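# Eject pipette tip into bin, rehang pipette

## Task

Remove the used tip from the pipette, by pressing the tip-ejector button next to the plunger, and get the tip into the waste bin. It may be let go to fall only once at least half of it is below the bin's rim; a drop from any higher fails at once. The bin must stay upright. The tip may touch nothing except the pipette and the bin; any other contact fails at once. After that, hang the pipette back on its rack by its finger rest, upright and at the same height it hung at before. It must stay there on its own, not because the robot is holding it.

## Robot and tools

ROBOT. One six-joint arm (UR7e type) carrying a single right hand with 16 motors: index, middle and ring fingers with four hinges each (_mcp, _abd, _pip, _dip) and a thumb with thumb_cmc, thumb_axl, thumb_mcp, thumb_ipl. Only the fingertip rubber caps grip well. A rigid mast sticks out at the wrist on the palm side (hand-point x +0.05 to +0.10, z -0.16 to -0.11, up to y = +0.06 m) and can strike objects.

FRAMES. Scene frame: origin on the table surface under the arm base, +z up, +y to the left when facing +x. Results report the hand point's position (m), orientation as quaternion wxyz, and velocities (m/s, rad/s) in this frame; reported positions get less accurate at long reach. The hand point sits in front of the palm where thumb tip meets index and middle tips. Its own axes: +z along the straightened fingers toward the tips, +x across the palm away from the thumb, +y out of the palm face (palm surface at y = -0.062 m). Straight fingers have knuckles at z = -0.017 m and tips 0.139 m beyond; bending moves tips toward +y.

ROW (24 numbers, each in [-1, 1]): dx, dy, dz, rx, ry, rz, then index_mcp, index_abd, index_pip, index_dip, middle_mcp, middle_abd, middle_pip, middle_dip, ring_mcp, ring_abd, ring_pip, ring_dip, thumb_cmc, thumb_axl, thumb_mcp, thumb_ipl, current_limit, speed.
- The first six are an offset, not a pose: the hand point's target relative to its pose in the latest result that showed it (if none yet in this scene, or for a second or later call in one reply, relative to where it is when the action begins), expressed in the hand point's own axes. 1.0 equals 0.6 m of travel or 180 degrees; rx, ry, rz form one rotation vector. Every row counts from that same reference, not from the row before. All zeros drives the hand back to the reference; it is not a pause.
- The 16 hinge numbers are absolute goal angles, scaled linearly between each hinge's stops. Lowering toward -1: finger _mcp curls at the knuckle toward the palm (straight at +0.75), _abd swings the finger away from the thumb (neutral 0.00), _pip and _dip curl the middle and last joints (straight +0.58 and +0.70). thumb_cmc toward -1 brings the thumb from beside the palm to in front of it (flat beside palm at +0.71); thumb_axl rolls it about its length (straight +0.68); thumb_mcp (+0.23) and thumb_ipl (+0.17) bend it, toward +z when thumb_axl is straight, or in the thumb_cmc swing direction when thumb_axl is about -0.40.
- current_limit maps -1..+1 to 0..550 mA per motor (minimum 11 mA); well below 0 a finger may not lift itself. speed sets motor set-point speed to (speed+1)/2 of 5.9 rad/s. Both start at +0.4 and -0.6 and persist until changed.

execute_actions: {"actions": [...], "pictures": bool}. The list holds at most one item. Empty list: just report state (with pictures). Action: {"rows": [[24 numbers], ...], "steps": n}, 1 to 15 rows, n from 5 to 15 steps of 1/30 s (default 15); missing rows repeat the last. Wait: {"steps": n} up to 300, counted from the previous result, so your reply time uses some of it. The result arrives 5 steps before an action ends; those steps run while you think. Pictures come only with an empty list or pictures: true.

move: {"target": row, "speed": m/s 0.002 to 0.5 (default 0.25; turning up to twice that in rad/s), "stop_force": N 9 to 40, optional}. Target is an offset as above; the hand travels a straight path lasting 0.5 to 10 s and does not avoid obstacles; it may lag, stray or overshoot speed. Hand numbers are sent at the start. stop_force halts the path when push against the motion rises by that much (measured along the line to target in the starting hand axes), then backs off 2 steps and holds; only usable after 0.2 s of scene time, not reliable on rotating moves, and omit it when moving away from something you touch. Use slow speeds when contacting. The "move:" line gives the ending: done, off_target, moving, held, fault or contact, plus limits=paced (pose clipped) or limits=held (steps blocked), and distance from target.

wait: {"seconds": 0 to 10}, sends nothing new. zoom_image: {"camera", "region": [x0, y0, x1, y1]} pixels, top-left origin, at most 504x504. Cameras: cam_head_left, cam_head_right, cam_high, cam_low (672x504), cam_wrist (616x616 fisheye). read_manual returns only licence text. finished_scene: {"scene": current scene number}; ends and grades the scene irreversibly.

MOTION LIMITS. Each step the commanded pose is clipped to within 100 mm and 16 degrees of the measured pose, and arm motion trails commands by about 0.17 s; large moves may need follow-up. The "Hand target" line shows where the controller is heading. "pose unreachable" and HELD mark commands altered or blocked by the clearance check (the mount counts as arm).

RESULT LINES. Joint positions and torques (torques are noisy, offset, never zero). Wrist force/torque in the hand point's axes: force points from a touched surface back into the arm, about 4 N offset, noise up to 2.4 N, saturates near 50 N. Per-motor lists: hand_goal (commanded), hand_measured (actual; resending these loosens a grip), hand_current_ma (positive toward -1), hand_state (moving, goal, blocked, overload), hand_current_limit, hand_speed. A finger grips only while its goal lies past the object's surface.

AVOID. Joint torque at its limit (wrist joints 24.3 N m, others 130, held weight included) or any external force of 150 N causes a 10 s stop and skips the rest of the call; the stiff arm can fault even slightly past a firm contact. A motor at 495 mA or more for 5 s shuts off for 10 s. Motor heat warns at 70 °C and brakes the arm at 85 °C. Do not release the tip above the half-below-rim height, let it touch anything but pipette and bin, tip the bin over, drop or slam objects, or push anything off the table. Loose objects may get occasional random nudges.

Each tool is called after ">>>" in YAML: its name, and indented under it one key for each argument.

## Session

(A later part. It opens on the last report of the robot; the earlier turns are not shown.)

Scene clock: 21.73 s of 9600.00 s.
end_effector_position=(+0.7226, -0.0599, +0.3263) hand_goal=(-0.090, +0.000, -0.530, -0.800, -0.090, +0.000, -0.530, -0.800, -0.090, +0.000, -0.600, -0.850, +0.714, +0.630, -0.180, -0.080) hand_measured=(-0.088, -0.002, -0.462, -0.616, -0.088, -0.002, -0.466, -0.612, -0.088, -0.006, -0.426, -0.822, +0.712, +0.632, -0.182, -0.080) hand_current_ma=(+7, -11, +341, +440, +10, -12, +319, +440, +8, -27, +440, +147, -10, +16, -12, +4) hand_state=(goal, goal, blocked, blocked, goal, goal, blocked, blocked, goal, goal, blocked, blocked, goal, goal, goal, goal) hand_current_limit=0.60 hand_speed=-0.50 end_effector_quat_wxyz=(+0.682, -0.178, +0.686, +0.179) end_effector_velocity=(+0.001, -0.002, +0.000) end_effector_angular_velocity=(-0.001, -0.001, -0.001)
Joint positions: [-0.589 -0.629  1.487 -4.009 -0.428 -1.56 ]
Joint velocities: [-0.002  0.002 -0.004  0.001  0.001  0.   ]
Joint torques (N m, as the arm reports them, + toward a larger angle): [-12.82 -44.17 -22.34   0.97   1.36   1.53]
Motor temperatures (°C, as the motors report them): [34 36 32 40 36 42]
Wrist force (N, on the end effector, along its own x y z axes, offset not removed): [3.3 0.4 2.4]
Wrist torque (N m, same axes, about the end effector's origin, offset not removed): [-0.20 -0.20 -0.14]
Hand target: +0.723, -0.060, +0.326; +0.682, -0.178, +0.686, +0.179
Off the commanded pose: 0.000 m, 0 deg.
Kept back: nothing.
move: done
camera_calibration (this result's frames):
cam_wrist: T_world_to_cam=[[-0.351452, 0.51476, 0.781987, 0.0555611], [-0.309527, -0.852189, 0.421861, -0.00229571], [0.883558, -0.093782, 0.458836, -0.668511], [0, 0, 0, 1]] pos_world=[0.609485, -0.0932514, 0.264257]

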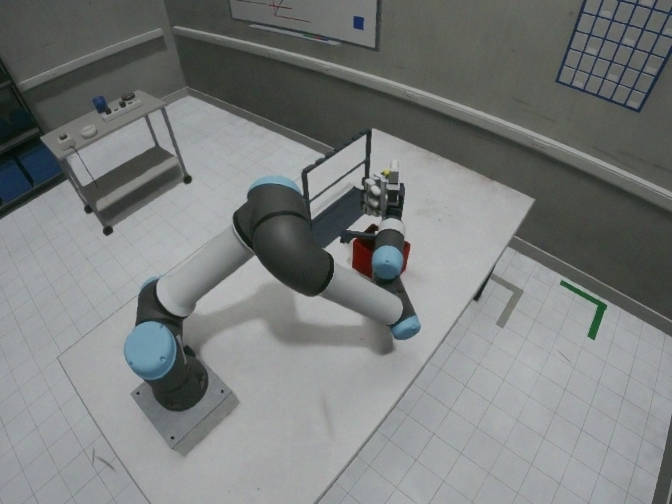

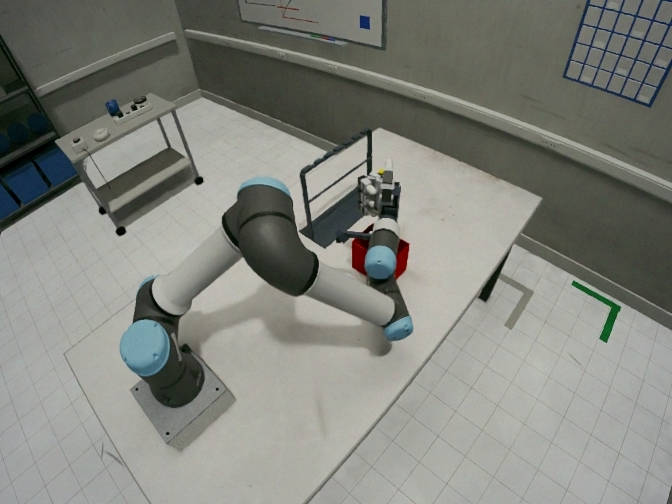

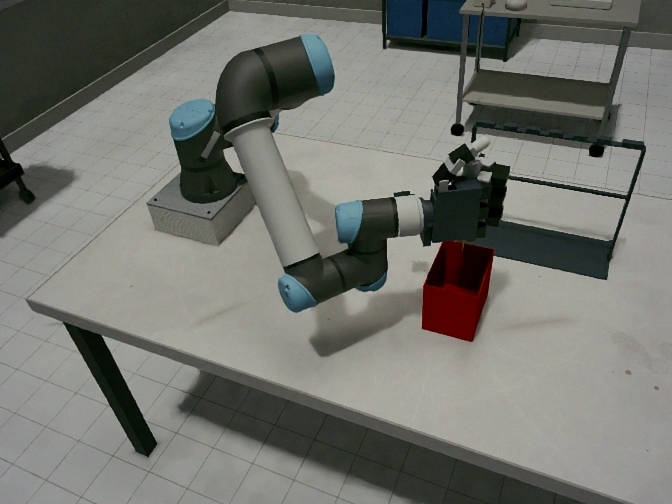

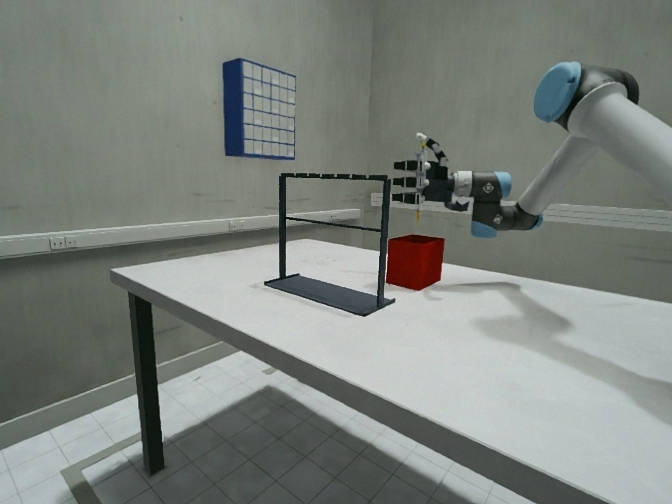

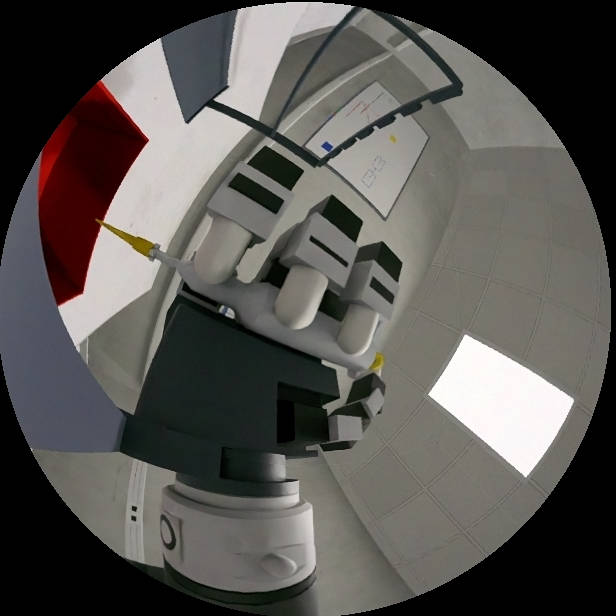

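>>> move:
  target: [0.1367, 0, 0, 0, 0, 0, -0.09, 0, -0.53, -0.80, -0.09, 0, -0.53, -0.80, -0.09, 0, -0.60, -0.85, 0.714, 0.63, -0.24, -0.13, 0.75, -0.6]
  speed: 0.1

>>> zoom_image:
  camera: "cam_low"
  region: [380, 155, 470, 260]

>>> zoom_image:
  camera: "cam_high"
  region: [420, 160, 520, 240]

>>> zoom_image:
  camera: "cam_head_left"
  region: [355, 170, 415, 230]

Scene clock: 23.47 s of 9600.00 s.
end_effector_position=(+0.7222, -0.0600, +0.2445) hand_goal=(-0.090, +0.000, -0.530, -0.800, -0.090, +0.000, -0.530, -0.800, -0.090, +0.000, -0.600, -0.850, +0.714, +0.630, -0.240, -0.130) hand_measured=(-0.088, -0.002, -0.462, -0.616, -0.088, -0.002, -0.466, -0.614, -0.088, -0.006, -0.428, -0.820, +0.712, +0.632, -0.242, -0.130) hand_current_ma=(+7, -10, +341, +481, +10, -12, +319, +481, +8, -26, +481, +152, -6, +16, -10, +4) hand_state=(goal, goal, blocked, blocked, goal, goal, blocked, blocked, goal, goal, blocked, blocked, goal, goal, goal, goal) hand_current_limit=0.75 hand_speed=-0.60 end_effector_quat_wxyz=(+0.682, -0.178, +0.686, +0.179) end_effector_velocity=(+0.000, +0.000, -0.002) end_effector_angular_velocity=(+0.001, -0.000, +0.000)
Joint positions: [-0.588 -0.475  1.444 -4.119 -0.429 -1.56 ]
Joint velocities: [ 0.     0.005 -0.003 -0.003  0.     0.002]
Joint torques (N m, as the arm reports them, + toward a larger angle): [ 11.59 -45.87 -20.44  -2.48  -1.43   1.72]
Motor temperatures (°C, as the motors report them): [34 36 32 40 36 42]
Wrist force (N, on the end effector, along its own x y z axes, offset not removed): [0.7 2.0 2.0]
Wrist torque (N m, same axes, about the end effector's origin, offset not removed): [0.22 -0.40 -0.08]
Hand target: +0.722, -0.060, +0.244; +0.682, -0.178, +0.686, +0.179
Off the commanded pose: 0.000 m, 0 deg.
Kept back: nothing.
move: done
camera_calibration (this result's frames):
cam_wrist: T_world_to_cam=[[-0.35141, 0.514808, 0.781974, 0.1194], [-0.309514, -0.852163, 0.421924, 0.0320183], [0.883579, -0.0937638, 0.458799, -0.630644], [0, 0, 0, 1]] pos_world=[0.609092, -0.0933147, 0.182462]

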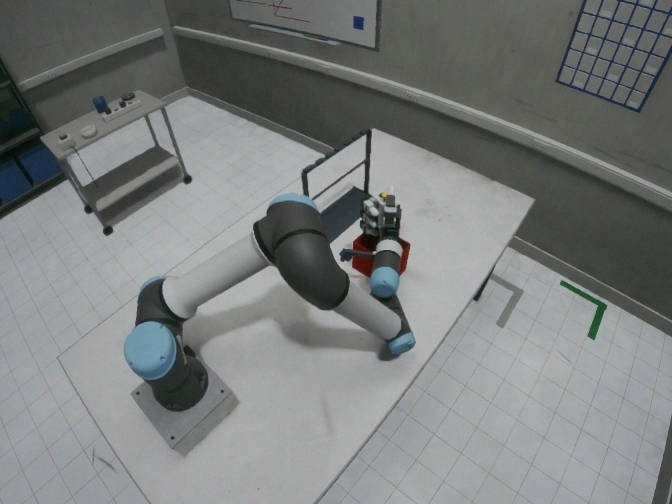

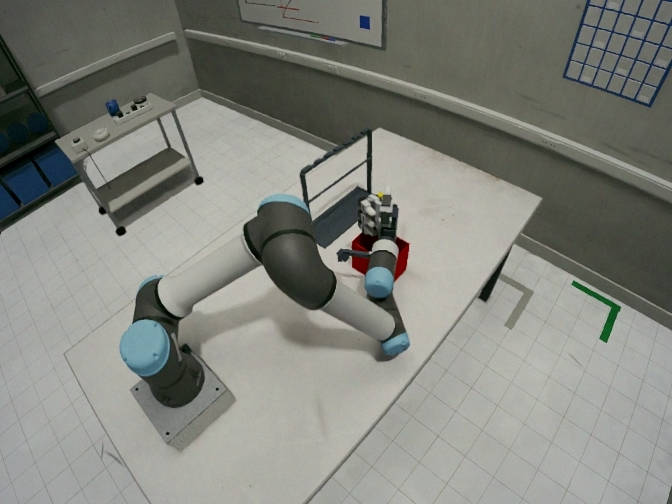

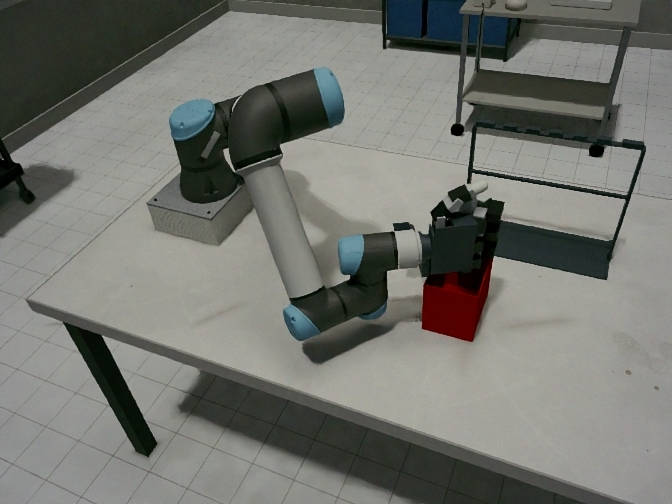

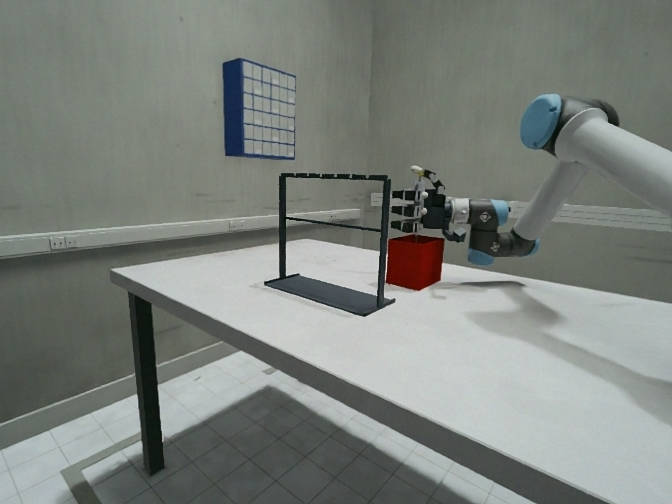

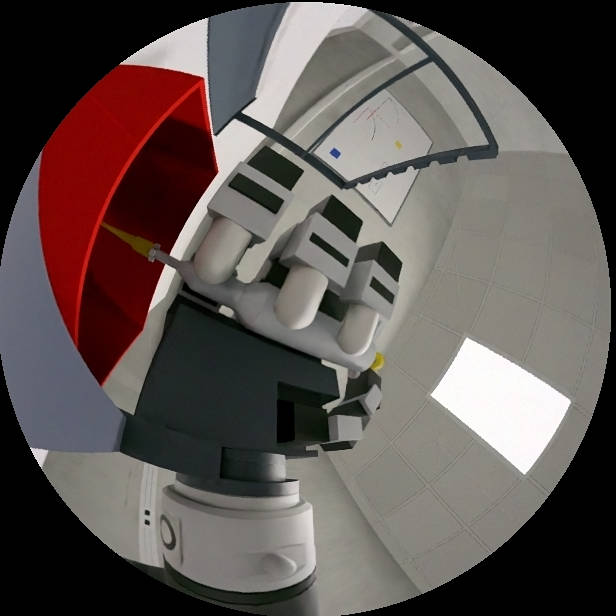

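Region (380, 155, 470, 260) of cam_low's 672x504 image, scaled by 4.800, with more detail than that image has; it fills the left 432 columns of this view, and the rest is white.

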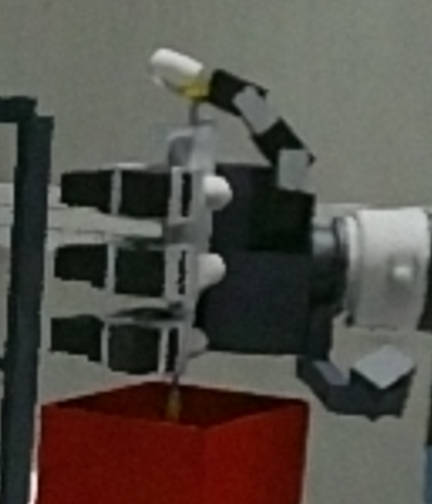

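Region (420, 160, 520, 240) of cam_high's 672x504 image, scaled by 5.040, with more detail than that image has; it fills the top 403 rows of this view, and the rest is white.

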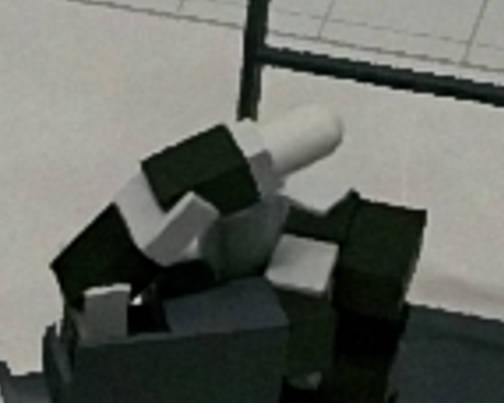

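Region (355, 170, 415, 230) of cam_head_left's 672x504 image, scaled by 8.400, with more detail than that image has.

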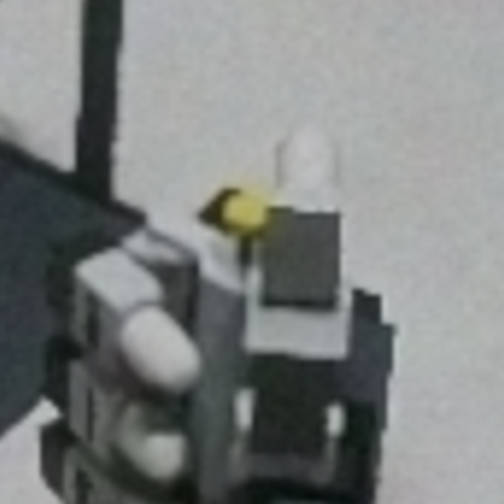

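>>> execute_actions:
  actions:
    - {"rows": [[0, 0, 0, 0, 0, 0, -0.09, 0, -0.53, -0.80, -0.09, 0, -0.53, -0.80, -0.09, 0, -0.60, -0.85, 0.714, 0.63, -0.28, -0.16, 0.75, -0.6],[0, 0, 0, 0, 0, 0, -0.09, 0, -0.53, -0.80, -0.09, 0, -0.53, -0.80, -0.09, 0, -0.60, -0.85, 0.714, 0.63, -0.28, -0.16, 0.75, -0.6],[0, 0, 0, 0, 0, 0, -0.09, 0, -0.53, -0.80, -0.09, 0, -0.53, -0.80, -0.09, 0, -0.60, -0.85, 0.714, 0.63, -0.42, -0.26, 0.75, -0.6]], "steps": 15}

>>> execute_actions:
  actions:
    - {"rows": [[0, 0, 0, 0, 0, 0, -0.09, 0, -0.53, -0.80, -0.09, 0, -0.53, -0.80, -0.09, 0, -0.60, -0.85, 0.714, 0.63, -0.42, -0.45, 0.75, -0.6]], "steps": 15}
  pictures: true

Scene clock: 24.13 s of 9600.00 s.
end_effector_position=(+0.7222, -0.0600, +0.2445) hand_goal=(-0.090, +0.000, -0.530, -0.800, -0.090, +0.000, -0.530, -0.800, -0.090, +0.000, -0.600, -0.850, +0.714, +0.630, -0.420, -0.260) hand_measured=(-0.090, +0.002, -0.462, -0.616, -0.086, -0.002, -0.466, -0.618, -0.092, -0.002, -0.436, -0.818, +0.728, +0.632, -0.322, -0.234) hand_current_ma=(-3, +6, +341, +481, +19, -10, +319, +481, -7, -8, +481, +166, +69, +18, +481, +180) hand_state=(goal, goal, blocked, blocked, goal, goal, blocked, blocked, goal, goal, blocked, blocked, goal, goal, blocked, blocked) hand_current_limit=0.75 hand_speed=-0.60 end_effector_quat_wxyz=(+0.682, -0.178, +0.686, +0.179) end_effector_velocity=(-0.000, +0.000, +0.000) end_effector_angular_velocity=(-0.000, +0.001, +0.001)
Joint positions: [-0.588 -0.475  1.444 -4.119 -0.429 -1.56 ]
Joint velocities: [ 0.    -0.001  0.001  0.002  0.    -0.001]
Joint torques (N m, as the arm reports them, + toward a larger angle): [ 10.7  -62.81  -1.61   0.82  -1.28  -1.5 ]
Motor temperatures (°C, as the motors report them): [34 36 32 40 36 42]
Wrist force (N, on the end effector, along its own x y z axes, offset not removed): [0.9 2.1 -1.3]
Wrist torque (N m, same axes, about the end effector's origin, offset not removed): [0.48 -0.15 -0.09]
Steps of this call (steps 1 to 10: nothing new was sent; steps 11 to 20: the first 10 steps of this action). Readings (end_effector_position | what the end effector reports):
11: (+0.7222, -0.0600, +0.2443) | hand_goal=(-0.090, +0.000, -0.530, -0.800, -0.090, +0.000, -0.530, -0.800, -0.090, +0.000, -0.600, -0.850, +0.714, +0.630, -0.280, -0.160) hand_measured=(-0.088, -0.002, -0.462, -0.616, -0.088, -0.002, -0.466, -0.614, -0.088, -0.006, -0.428, -0.820, +0.712, +0.632, -0.242, -0.130) hand_current_ma=(+7, -10, +341, +481, +10, -12, +319, +481, +8, -26, +481, +152, -6, +16, -10, +4) hand_state=(goal, goal, blocked, blocked, goal, goal, blocked, blocked, goal, goal, blocked, blocked, goal, goal, moving, moving) hand_current_limit=0.75 hand_speed=-0.60
12: (+0.7222, -0.0600, +0.2443) | hand_goal=(-0.090, +0.000, -0.530, -0.800, -0.090, +0.000, -0.530, -0.800, -0.090, +0.000, -0.600, -0.850, +0.714, +0.630, -0.280, -0.160) hand_measured=(-0.088, -0.002, -0.462, -0.616, -0.088, -0.002, -0.466, -0.614, -0.088, -0.006, -0.428, -0.820, +0.712, +0.632, -0.244, -0.132) hand_current_ma=(+7, -10, +341, +481, +10, -12, +319, +481, +8, -26, +481, +152, -5, +16, +70, +79) hand_state=(goal, goal, blocked, blocked, goal, goal, blocked, blocked, goal, goal, blocked, blocked, goal, goal, moving, moving) hand_current_limit=0.75 hand_speed=-0.60
14: (+0.7222, -0.0600, +0.2443) | hand_goal=(-0.090, +0.000, -0.530, -0.800, -0.090, +0.000, -0.530, -0.800, -0.090, +0.000, -0.600, -0.850, +0.714, +0.630, -0.420, -0.260) hand_measured=(-0.088, -0.002, -0.462, -0.616, -0.088, -0.002, -0.466, -0.614, -0.088, -0.006, -0.430, -0.820, +0.714, +0.632, -0.276, -0.158) hand_current_ma=(+8, -10, +341, +481, +10, -12, +319, +481, +5, -26, +469, +160, +11, +16, +56, +67) hand_state=(goal, goal, blocked, blocked, goal, goal, blocked, blocked, goal, goal, moving, moving, moving, goal, moving, moving) hand_current_limit=0.75 hand_speed=-0.60
18: (+0.7222, -0.0600, +0.2445) | hand_goal=(-0.090, +0.000, -0.530, -0.800, -0.090, +0.000, -0.530, -0.800, -0.090, +0.000, -0.600, -0.850, +0.714, +0.630, -0.420, -0.260) hand_measured=(-0.090, +0.000, -0.462, -0.616, -0.086, -0.002, -0.466, -0.618, -0.092, -0.004, -0.436, -0.818, +0.726, +0.632, -0.322, -0.230) hand_current_ma=(-10, +7, +341, +481, +19, -11, +319, +468, -7, -7, +477, +166, +78, +18, +481, +161) hand_state=(moving, moving, blocked, blocked, goal, goal, blocked, moving, goal, moving, moving, blocked, moving, goal, moving, moving) hand_current_limit=0.75 hand_speed=-0.60
20: the state above

Scene clock: 24.63 s of 9600.00 s.
end_effector_position=(+0.7222, -0.0600, +0.2445) hand_goal=(-0.090, +0.000, -0.530, -0.800, -0.090, +0.000, -0.530, -0.800, -0.090, +0.000, -0.600, -0.850, +0.714, +0.630, -0.420, -0.450) hand_measured=(-0.090, +0.004, -0.462, -0.634, -0.086, +0.002, -0.466, -0.644, -0.092, +0.002, -0.470, -0.818, +0.740, +0.634, -0.322, -0.336) hand_current_ma=(-4, +19, +341, +466, +24, +7, +319, +451, -5, +14, +445, +166, +132, +26, +481, +375) hand_state=(goal, goal, blocked, moving, goal, goal, blocked, moving, goal, goal, moving, blocked, blocked, goal, blocked, moving) hand_current_limit=0.75 hand_speed=-0.60 end_effector_quat_wxyz=(+0.682, -0.178, +0.686, +0.179) end_effector_velocity=(+0.000, -0.000, +0.000) end_effector_angular_velocity=(-0.001, -0.001, -0.000)
Joint positions: [-0.588 -0.475  1.444 -4.119 -0.429 -1.56 ]
Joint velocities: [-0. -0. -0. -0. -0. -0.]
Joint torques (N m, as the arm reports them, + toward a larger angle): [ 10.48 -62.13  -2.92   1.04  -1.41  -1.5 ]
Motor temperatures (°C, as the motors report them): [34 36 32 40 36 42]
Wrist force (N, on the end effector, along its own x y z axes, offset not removed): [-0.9 1.0 0.9]
Wrist torque (N m, same axes, about the end effector's origin, offset not removed): [-0.13 0.13 -0.42]
Off your previous action's commanded pose: 0.000 m, 0 deg at its last step (step 5 of this call).
Steps of this call (steps 1 to 5: the last 5 steps of your previous action; steps 6 to 15: the first 10 steps of this action, its rows measured from where the robot was after step 5). Readings (end_effector_position | what the end effector reports):
5: (+0.7222, -0.0600, +0.2445) | hand_goal=(-0.090, +0.000, -0.530, -0.800, -0.090, +0.000, -0.530, -0.800, -0.090, +0.000, -0.600, -0.850, +0.714, +0.630, -0.420, -0.260) hand_measured=(-0.090, +0.002, -0.462, -0.616, -0.086, -0.002, -0.466, -0.618, -0.092, -0.002, -0.436, -0.818, +0.728, +0.632, -0.322, -0.234) hand_current_ma=(-3, +6, +341, +481, +19, -10, +319, +481, -7, -9, +481, +166, +69, +18, +481, +179) hand_state=(goal, goal, blocked, blocked, goal, goal, blocked, blocked, goal, goal, blocked, blocked, goal, goal, blocked, blocked) hand_current_limit=0.75 hand_speed=-0.60
6: (+0.7222, -0.0600, +0.2445) | hand_goal=(-0.090, +0.000, -0.530, -0.800, -0.090, +0.000, -0.530, -0.800, -0.090, +0.000, -0.600, -0.850, +0.714, +0.630, -0.420, -0.450) hand_measured=(-0.090, +0.002, -0.462, -0.616, -0.086, -0.002, -0.466, -0.618, -0.092, -0.002, -0.436, -0.818, +0.728, +0.632, -0.322, -0.234) hand_current_ma=(-3, +6, +341, +481, +19, -10, +319, +481, -7, -9, +481, +166, +69, +18, +481, +179) hand_state=(goal, goal, blocked, blocked, goal, goal, blocked, blocked, goal, goal, blocked, blocked, goal, goal, blocked, moving) hand_current_limit=0.75 hand_speed=-0.60
7: (+0.7222, -0.0600, +0.2445) | hand_goal=(-0.090, +0.000, -0.530, -0.800, -0.090, +0.000, -0.530, -0.800, -0.090, +0.000, -0.600, -0.850, +0.714, +0.630, -0.420, -0.450) hand_measured=(-0.090, +0.002, -0.462, -0.616, -0.086, -0.002, -0.466, -0.618, -0.092, -0.002, -0.436, -0.818, +0.728, +0.632, -0.322, -0.236) hand_current_ma=(-5, +6, +341, +481, +19, -9, +319, +481, -7, -8, +481, +166, +70, +18, +481, +267) hand_state=(goal, goal, blocked, blocked, goal, goal, blocked, blocked, goal, goal, blocked, blocked, goal, goal, blocked, moving) hand_current_limit=0.75 hand_speed=-0.60
9: (+0.7222, -0.0600, +0.2445) | hand_goal=(-0.090, +0.000, -0.530, -0.800, -0.090, +0.000, -0.530, -0.800, -0.090, +0.000, -0.600, -0.850, +0.714, +0.630, -0.420, -0.450) hand_measured=(-0.092, +0.002, -0.462, -0.618, -0.086, +0.000, -0.466, -0.620, -0.092, +0.000, -0.438, -0.818, +0.732, +0.632, -0.322, -0.266) hand_current_ma=(-14, +16, +341, +470, +19, +3, +319, +470, -5, +17, +477, +166, +113, +18, +481, +311) hand_state=(moving, moving, blocked, moving, goal, moving, blocked, moving, goal, moving, moving, blocked, moving, goal, blocked, moving) hand_current_limit=0.75 hand_speed=-0.60
13: (+0.7222, -0.0600, +0.2445) | hand_goal=(-0.090, +0.000, -0.530, -0.800, -0.090, +0.000, -0.530, -0.800, -0.090, +0.000, -0.600, -0.850, +0.714, +0.630, -0.420, -0.450) hand_measured=(-0.092, +0.004, -0.462, -0.628, -0.086, +0.002, -0.466, -0.632, -0.092, +0.002, -0.454, -0.818, +0.738, +0.634, -0.322, -0.314) hand_current_ma=(-7, +17, +341, +460, +24, +7, +319, +444, -5, +13, +421, +166, +130, +22, +481, +372) hand_state=(goal, goal, blocked, moving, goal, goal, blocked, moving, goal, goal, moving, blocked, moving, goal, blocked, moving) hand_current_limit=0.75 hand_speed=-0.60
15: the state above
camera_calibration (this result's frames):
cam_wrist: T_world_to_cam=[[-0.351435, 0.514819, 0.781956, 0.119424], [-0.309519, -0.852158, 0.42193, 0.0320225], [0.883567, -0.0937496, 0.458824, -0.630649], [0, 0, 0, 1]] pos_world=[0.609103, -0.0933167, 0.182462]

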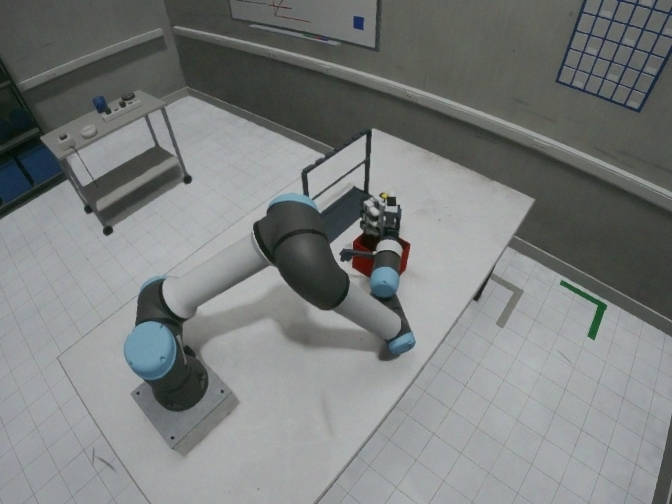

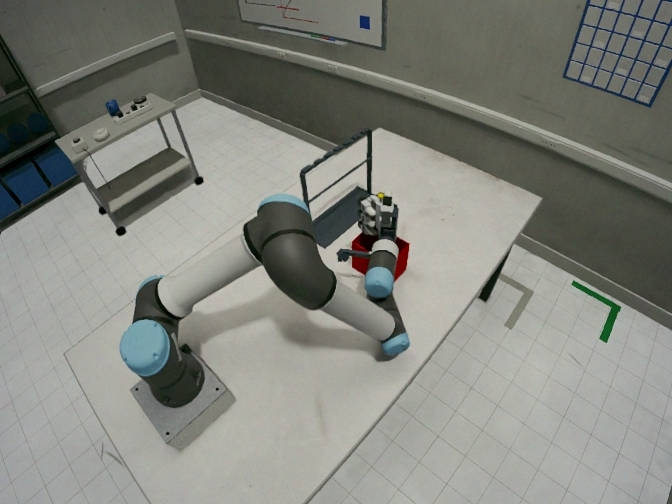

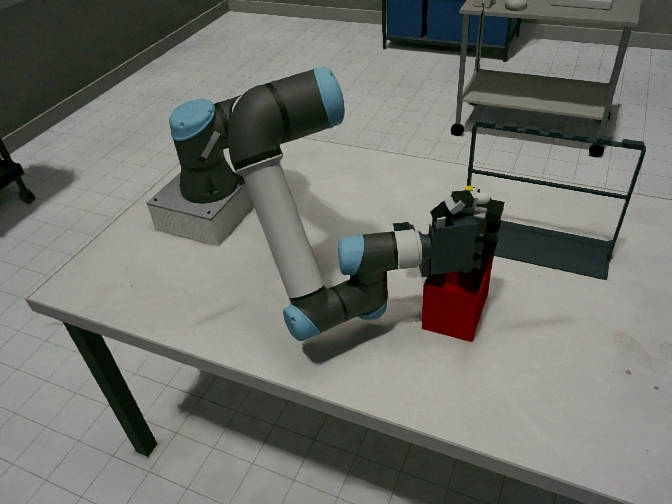

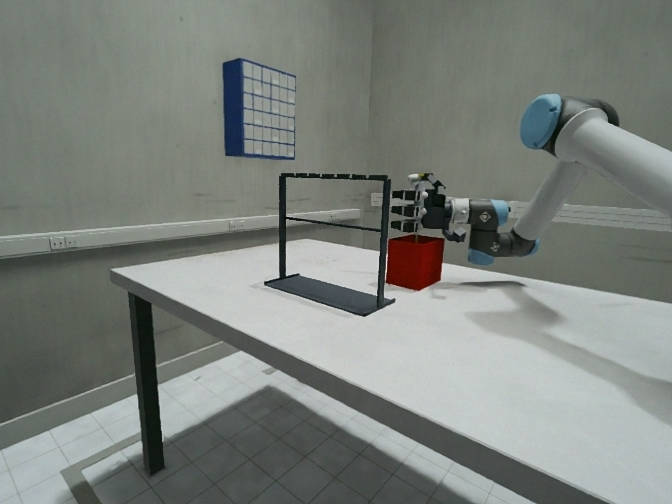

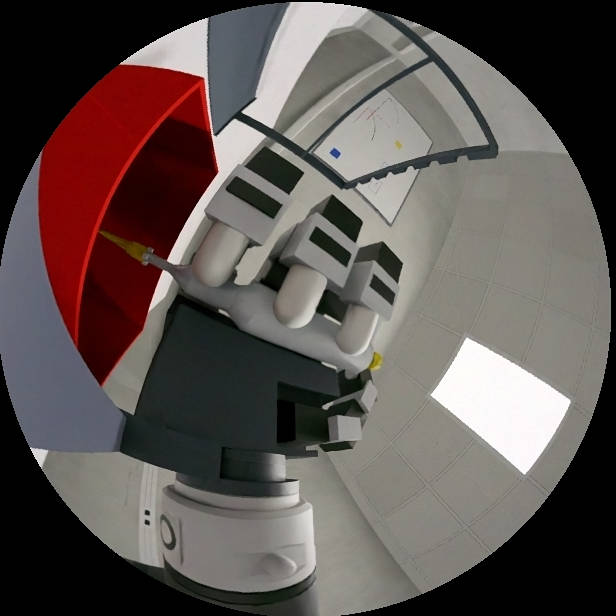

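>>> execute_actions:
  actions:
    - {"rows": [[0, 0, 0, 0, 0, 0, -0.09, 0, -0.53, -0.80, -0.09, 0, -0.53, -0.80, -0.09, 0, -0.60, -0.85, 0.714, 0.63, -0.30, -0.30, 0.75, -0.6]], "steps": 12}
  pictures: true

>>> zoom_image:
  camera: "cam_low"
  region: [380, 155, 470, 260]

>>> zoom_image:
  camera: "cam_high"
  region: [420, 160, 520, 240]

>>> zoom_image:
  camera: "cam_head_left"
  region: [355, 170, 415, 230]

Scene clock: 25.17 s of 9600.00 s.
end_effector_position=(+0.7222, -0.0600, +0.2445) hand_goal=(-0.090, +0.000, -0.530, -0.800, -0.090, +0.000, -0.530, -0.800, -0.090, +0.000, -0.600, -0.850, +0.714, +0.630, -0.300, -0.300) hand_measured=(-0.088, +0.006, -0.462, -0.640, -0.086, +0.006, -0.466, -0.650, -0.088, +0.006, -0.474, -0.818, +0.742, +0.638, -0.300, -0.328) hand_current_ma=(+9, +26, +341, +481, +28, +25, +319, +481, +11, +31, +481, +166, +139, +44, -18, -71) hand_state=(moving, goal, blocked, blocked, goal, goal, blocked, blocked, goal, goal, moving, blocked, moving, goal, moving, moving) hand_current_limit=0.75 hand_speed=-0.60 end_effector_quat_wxyz=(+0.682, -0.178, +0.686, +0.179) end_effector_velocity=(+0.000, -0.000, +0.000) end_effector_angular_velocity=(-0.001, -0.001, -0.002)
Joint positions: [-0.588 -0.475  1.444 -4.119 -0.429 -1.56 ]
Joint velocities: [-0.    -0.     0.    -0.002 -0.002  0.   ]
Joint torques (N m, as the arm reports them, + toward a larger angle): [ 10.19 -60.41  -4.97   0.7   -1.35  -1.37]
Motor temperatures (°C, as the motors report them): [34 36 32 40 36 42]
Wrist force (N, on the end effector, along its own x y z axes, offset not removed): [-1.3 1.5 3.5]
Wrist torque (N m, same axes, about the end effector's origin, offset not removed): [-0.10 -0.06 -0.41]
Off your previous action's commanded pose: 0.000 m, 0 deg at its last step (step 5 of this call).
Steps of this call (steps 1 to 5: the last 5 steps of your previous action; steps 6 to 9: nothing new was sent; steps 10 to 16: the first 7 steps of this action). Readings (end_effector_position | what the end effector reports):
10: (+0.7222, -0.0600, +0.2445) | hand_goal=(-0.090, +0.000, -0.530, -0.800, -0.090, +0.000, -0.530, -0.800, -0.090, +0.000, -0.600, -0.850, +0.714, +0.630, -0.300, -0.300) hand_measured=(-0.090, +0.006, -0.462, -0.638, -0.086, +0.006, -0.466, -0.648, -0.088, +0.006, -0.472, -0.818, +0.746, +0.634, -0.320, -0.368) hand_current_ma=(-4, +26, +341, +481, +25, +26, +319, +481, +10, +31, +481, +166, +164, +30, +481, +476) hand_state=(goal, goal, blocked, blocked, goal, goal, blocked, blocked, goal, goal, blocked, blocked, blocked, goal, moving, moving) hand_current_limit=0.75 hand_speed=-0.60
11: (+0.7222, -0.0600, +0.2445) | hand_goal=(-0.090, +0.000, -0.530, -0.800, -0.090, +0.000, -0.530, -0.800, -0.090, +0.000, -0.600, -0.850, +0.714, +0.630, -0.300, -0.300) hand_measured=(-0.090, +0.006, -0.462, -0.638, -0.086, +0.006, -0.466, -0.648, -0.088, +0.006, -0.472, -0.818, +0.746, +0.634, -0.318, -0.368) hand_current_ma=(-4, +26, +341, +479, +25, +25, +319, +479, +11, +31, +481, +166, +164, +34, +372, +292) hand_state=(goal, goal, blocked, blocked, goal, goal, blocked, blocked, goal, goal, blocked, blocked, blocked, goal, moving, moving) hand_current_limit=0.75 hand_speed=-0.60
13: (+0.7222, -0.0600, +0.2445) | hand_goal=(-0.090, +0.000, -0.530, -0.800, -0.090, +0.000, -0.530, -0.800, -0.090, +0.000, -0.600, -0.850, +0.714, +0.630, -0.300, -0.300) hand_measured=(-0.092, +0.006, -0.462, -0.638, -0.086, +0.006, -0.466, -0.648, -0.088, +0.006, -0.472, -0.818, +0.746, +0.638, -0.306, -0.366) hand_current_ma=(-7, +26, +341, +476, +25, +25, +319, +477, +11, +31, +481, +166, +164, +48, +80, +16) hand_state=(goal, goal, blocked, blocked, goal, goal, blocked, blocked, goal, goal, blocked, blocked, blocked, moving, moving, moving) hand_current_limit=0.75 hand_speed=-0.60
16: the state above
camera_calibration (this result's frames):
cam_wrist: T_world_to_cam=[[-0.351435, 0.514819, 0.781956, 0.119424], [-0.30952, -0.852158, 0.42193, 0.0320226], [0.883567, -0.0937498, 0.458825, -0.63065], [0, 0, 0, 1]] pos_world=[0.609103, -0.0933168, 0.182462]

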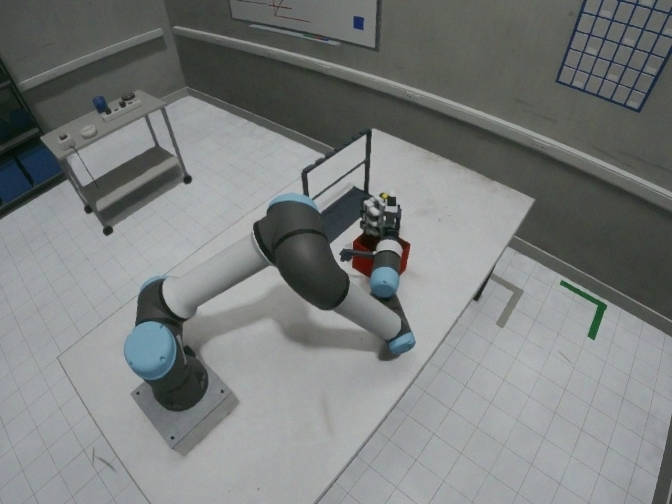

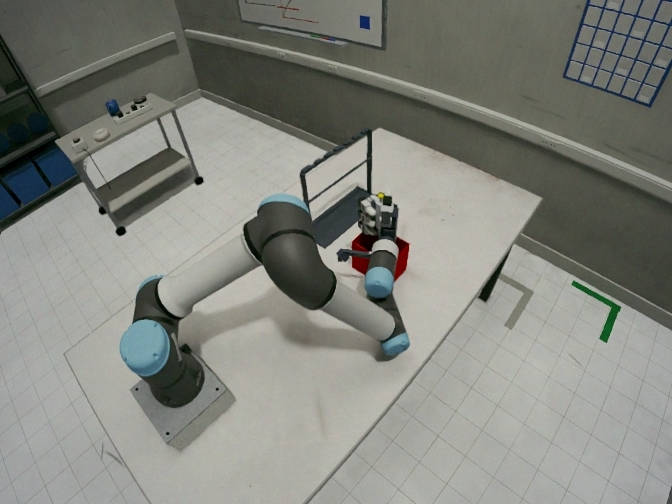

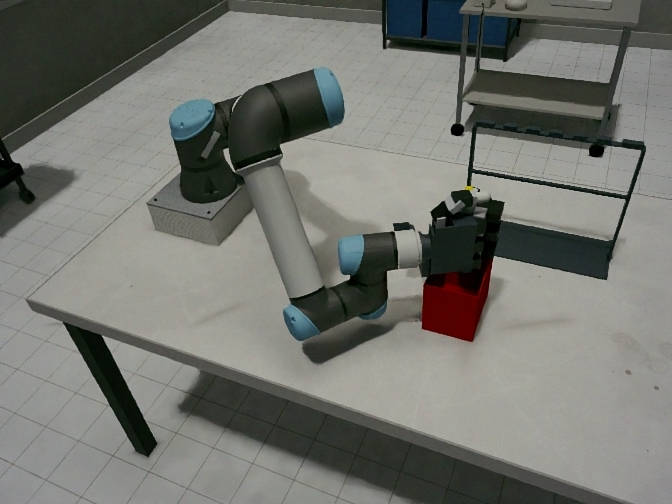

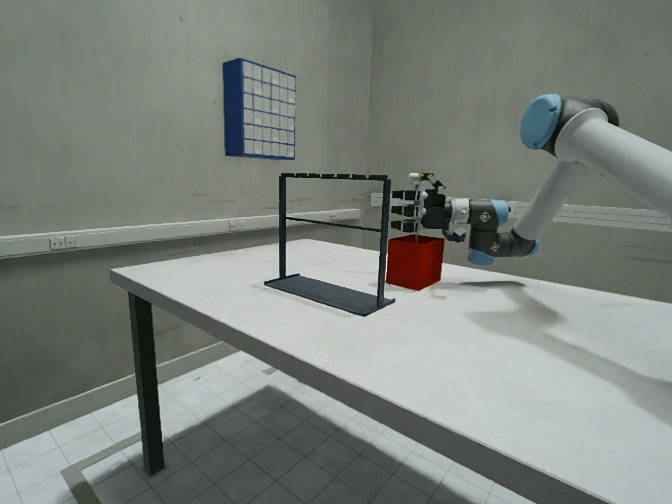

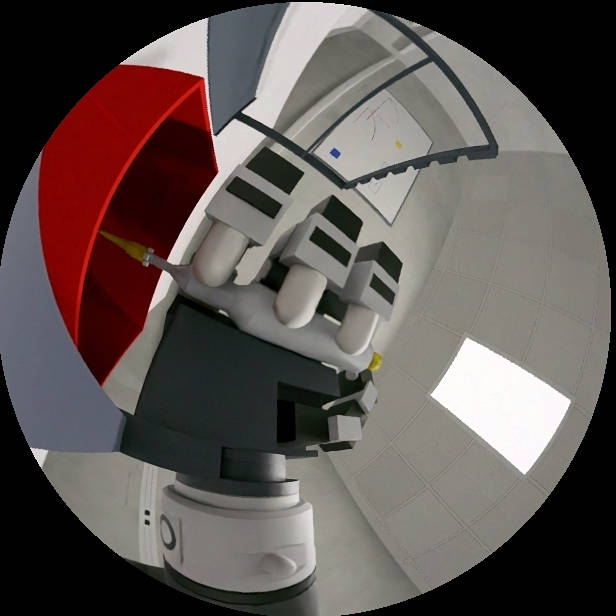

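Region (380, 155, 470, 260) of cam_low's 672x504 image, scaled by 4.800, with more detail than that image has; it fills the left 432 columns of this view, and the rest is white.

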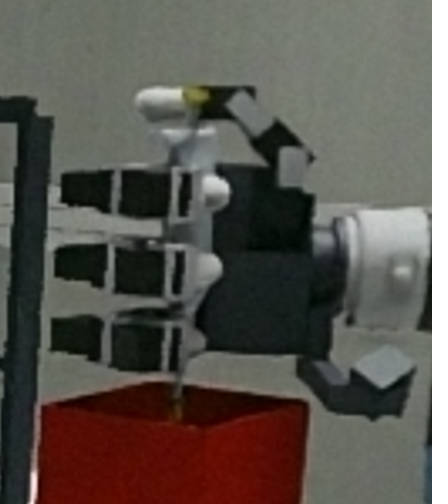

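Region (420, 160, 520, 240) of cam_high's 672x504 image, scaled by 5.040, with more detail than that image has; it fills the top 403 rows of this view, and the rest is white.

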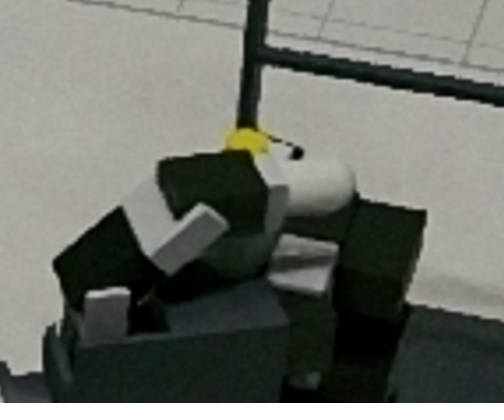

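Region (355, 170, 415, 230) of cam_head_left's 672x504 image, scaled by 8.400, with more detail than that image has.

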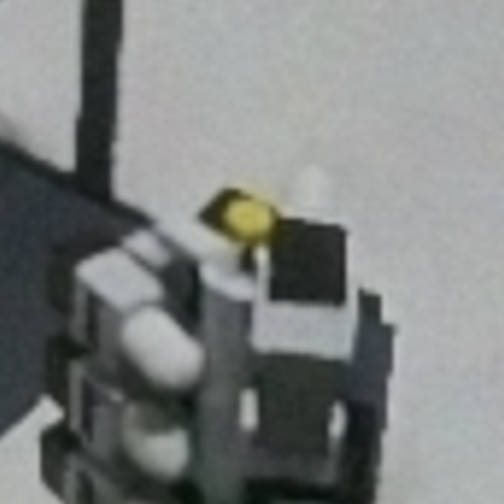

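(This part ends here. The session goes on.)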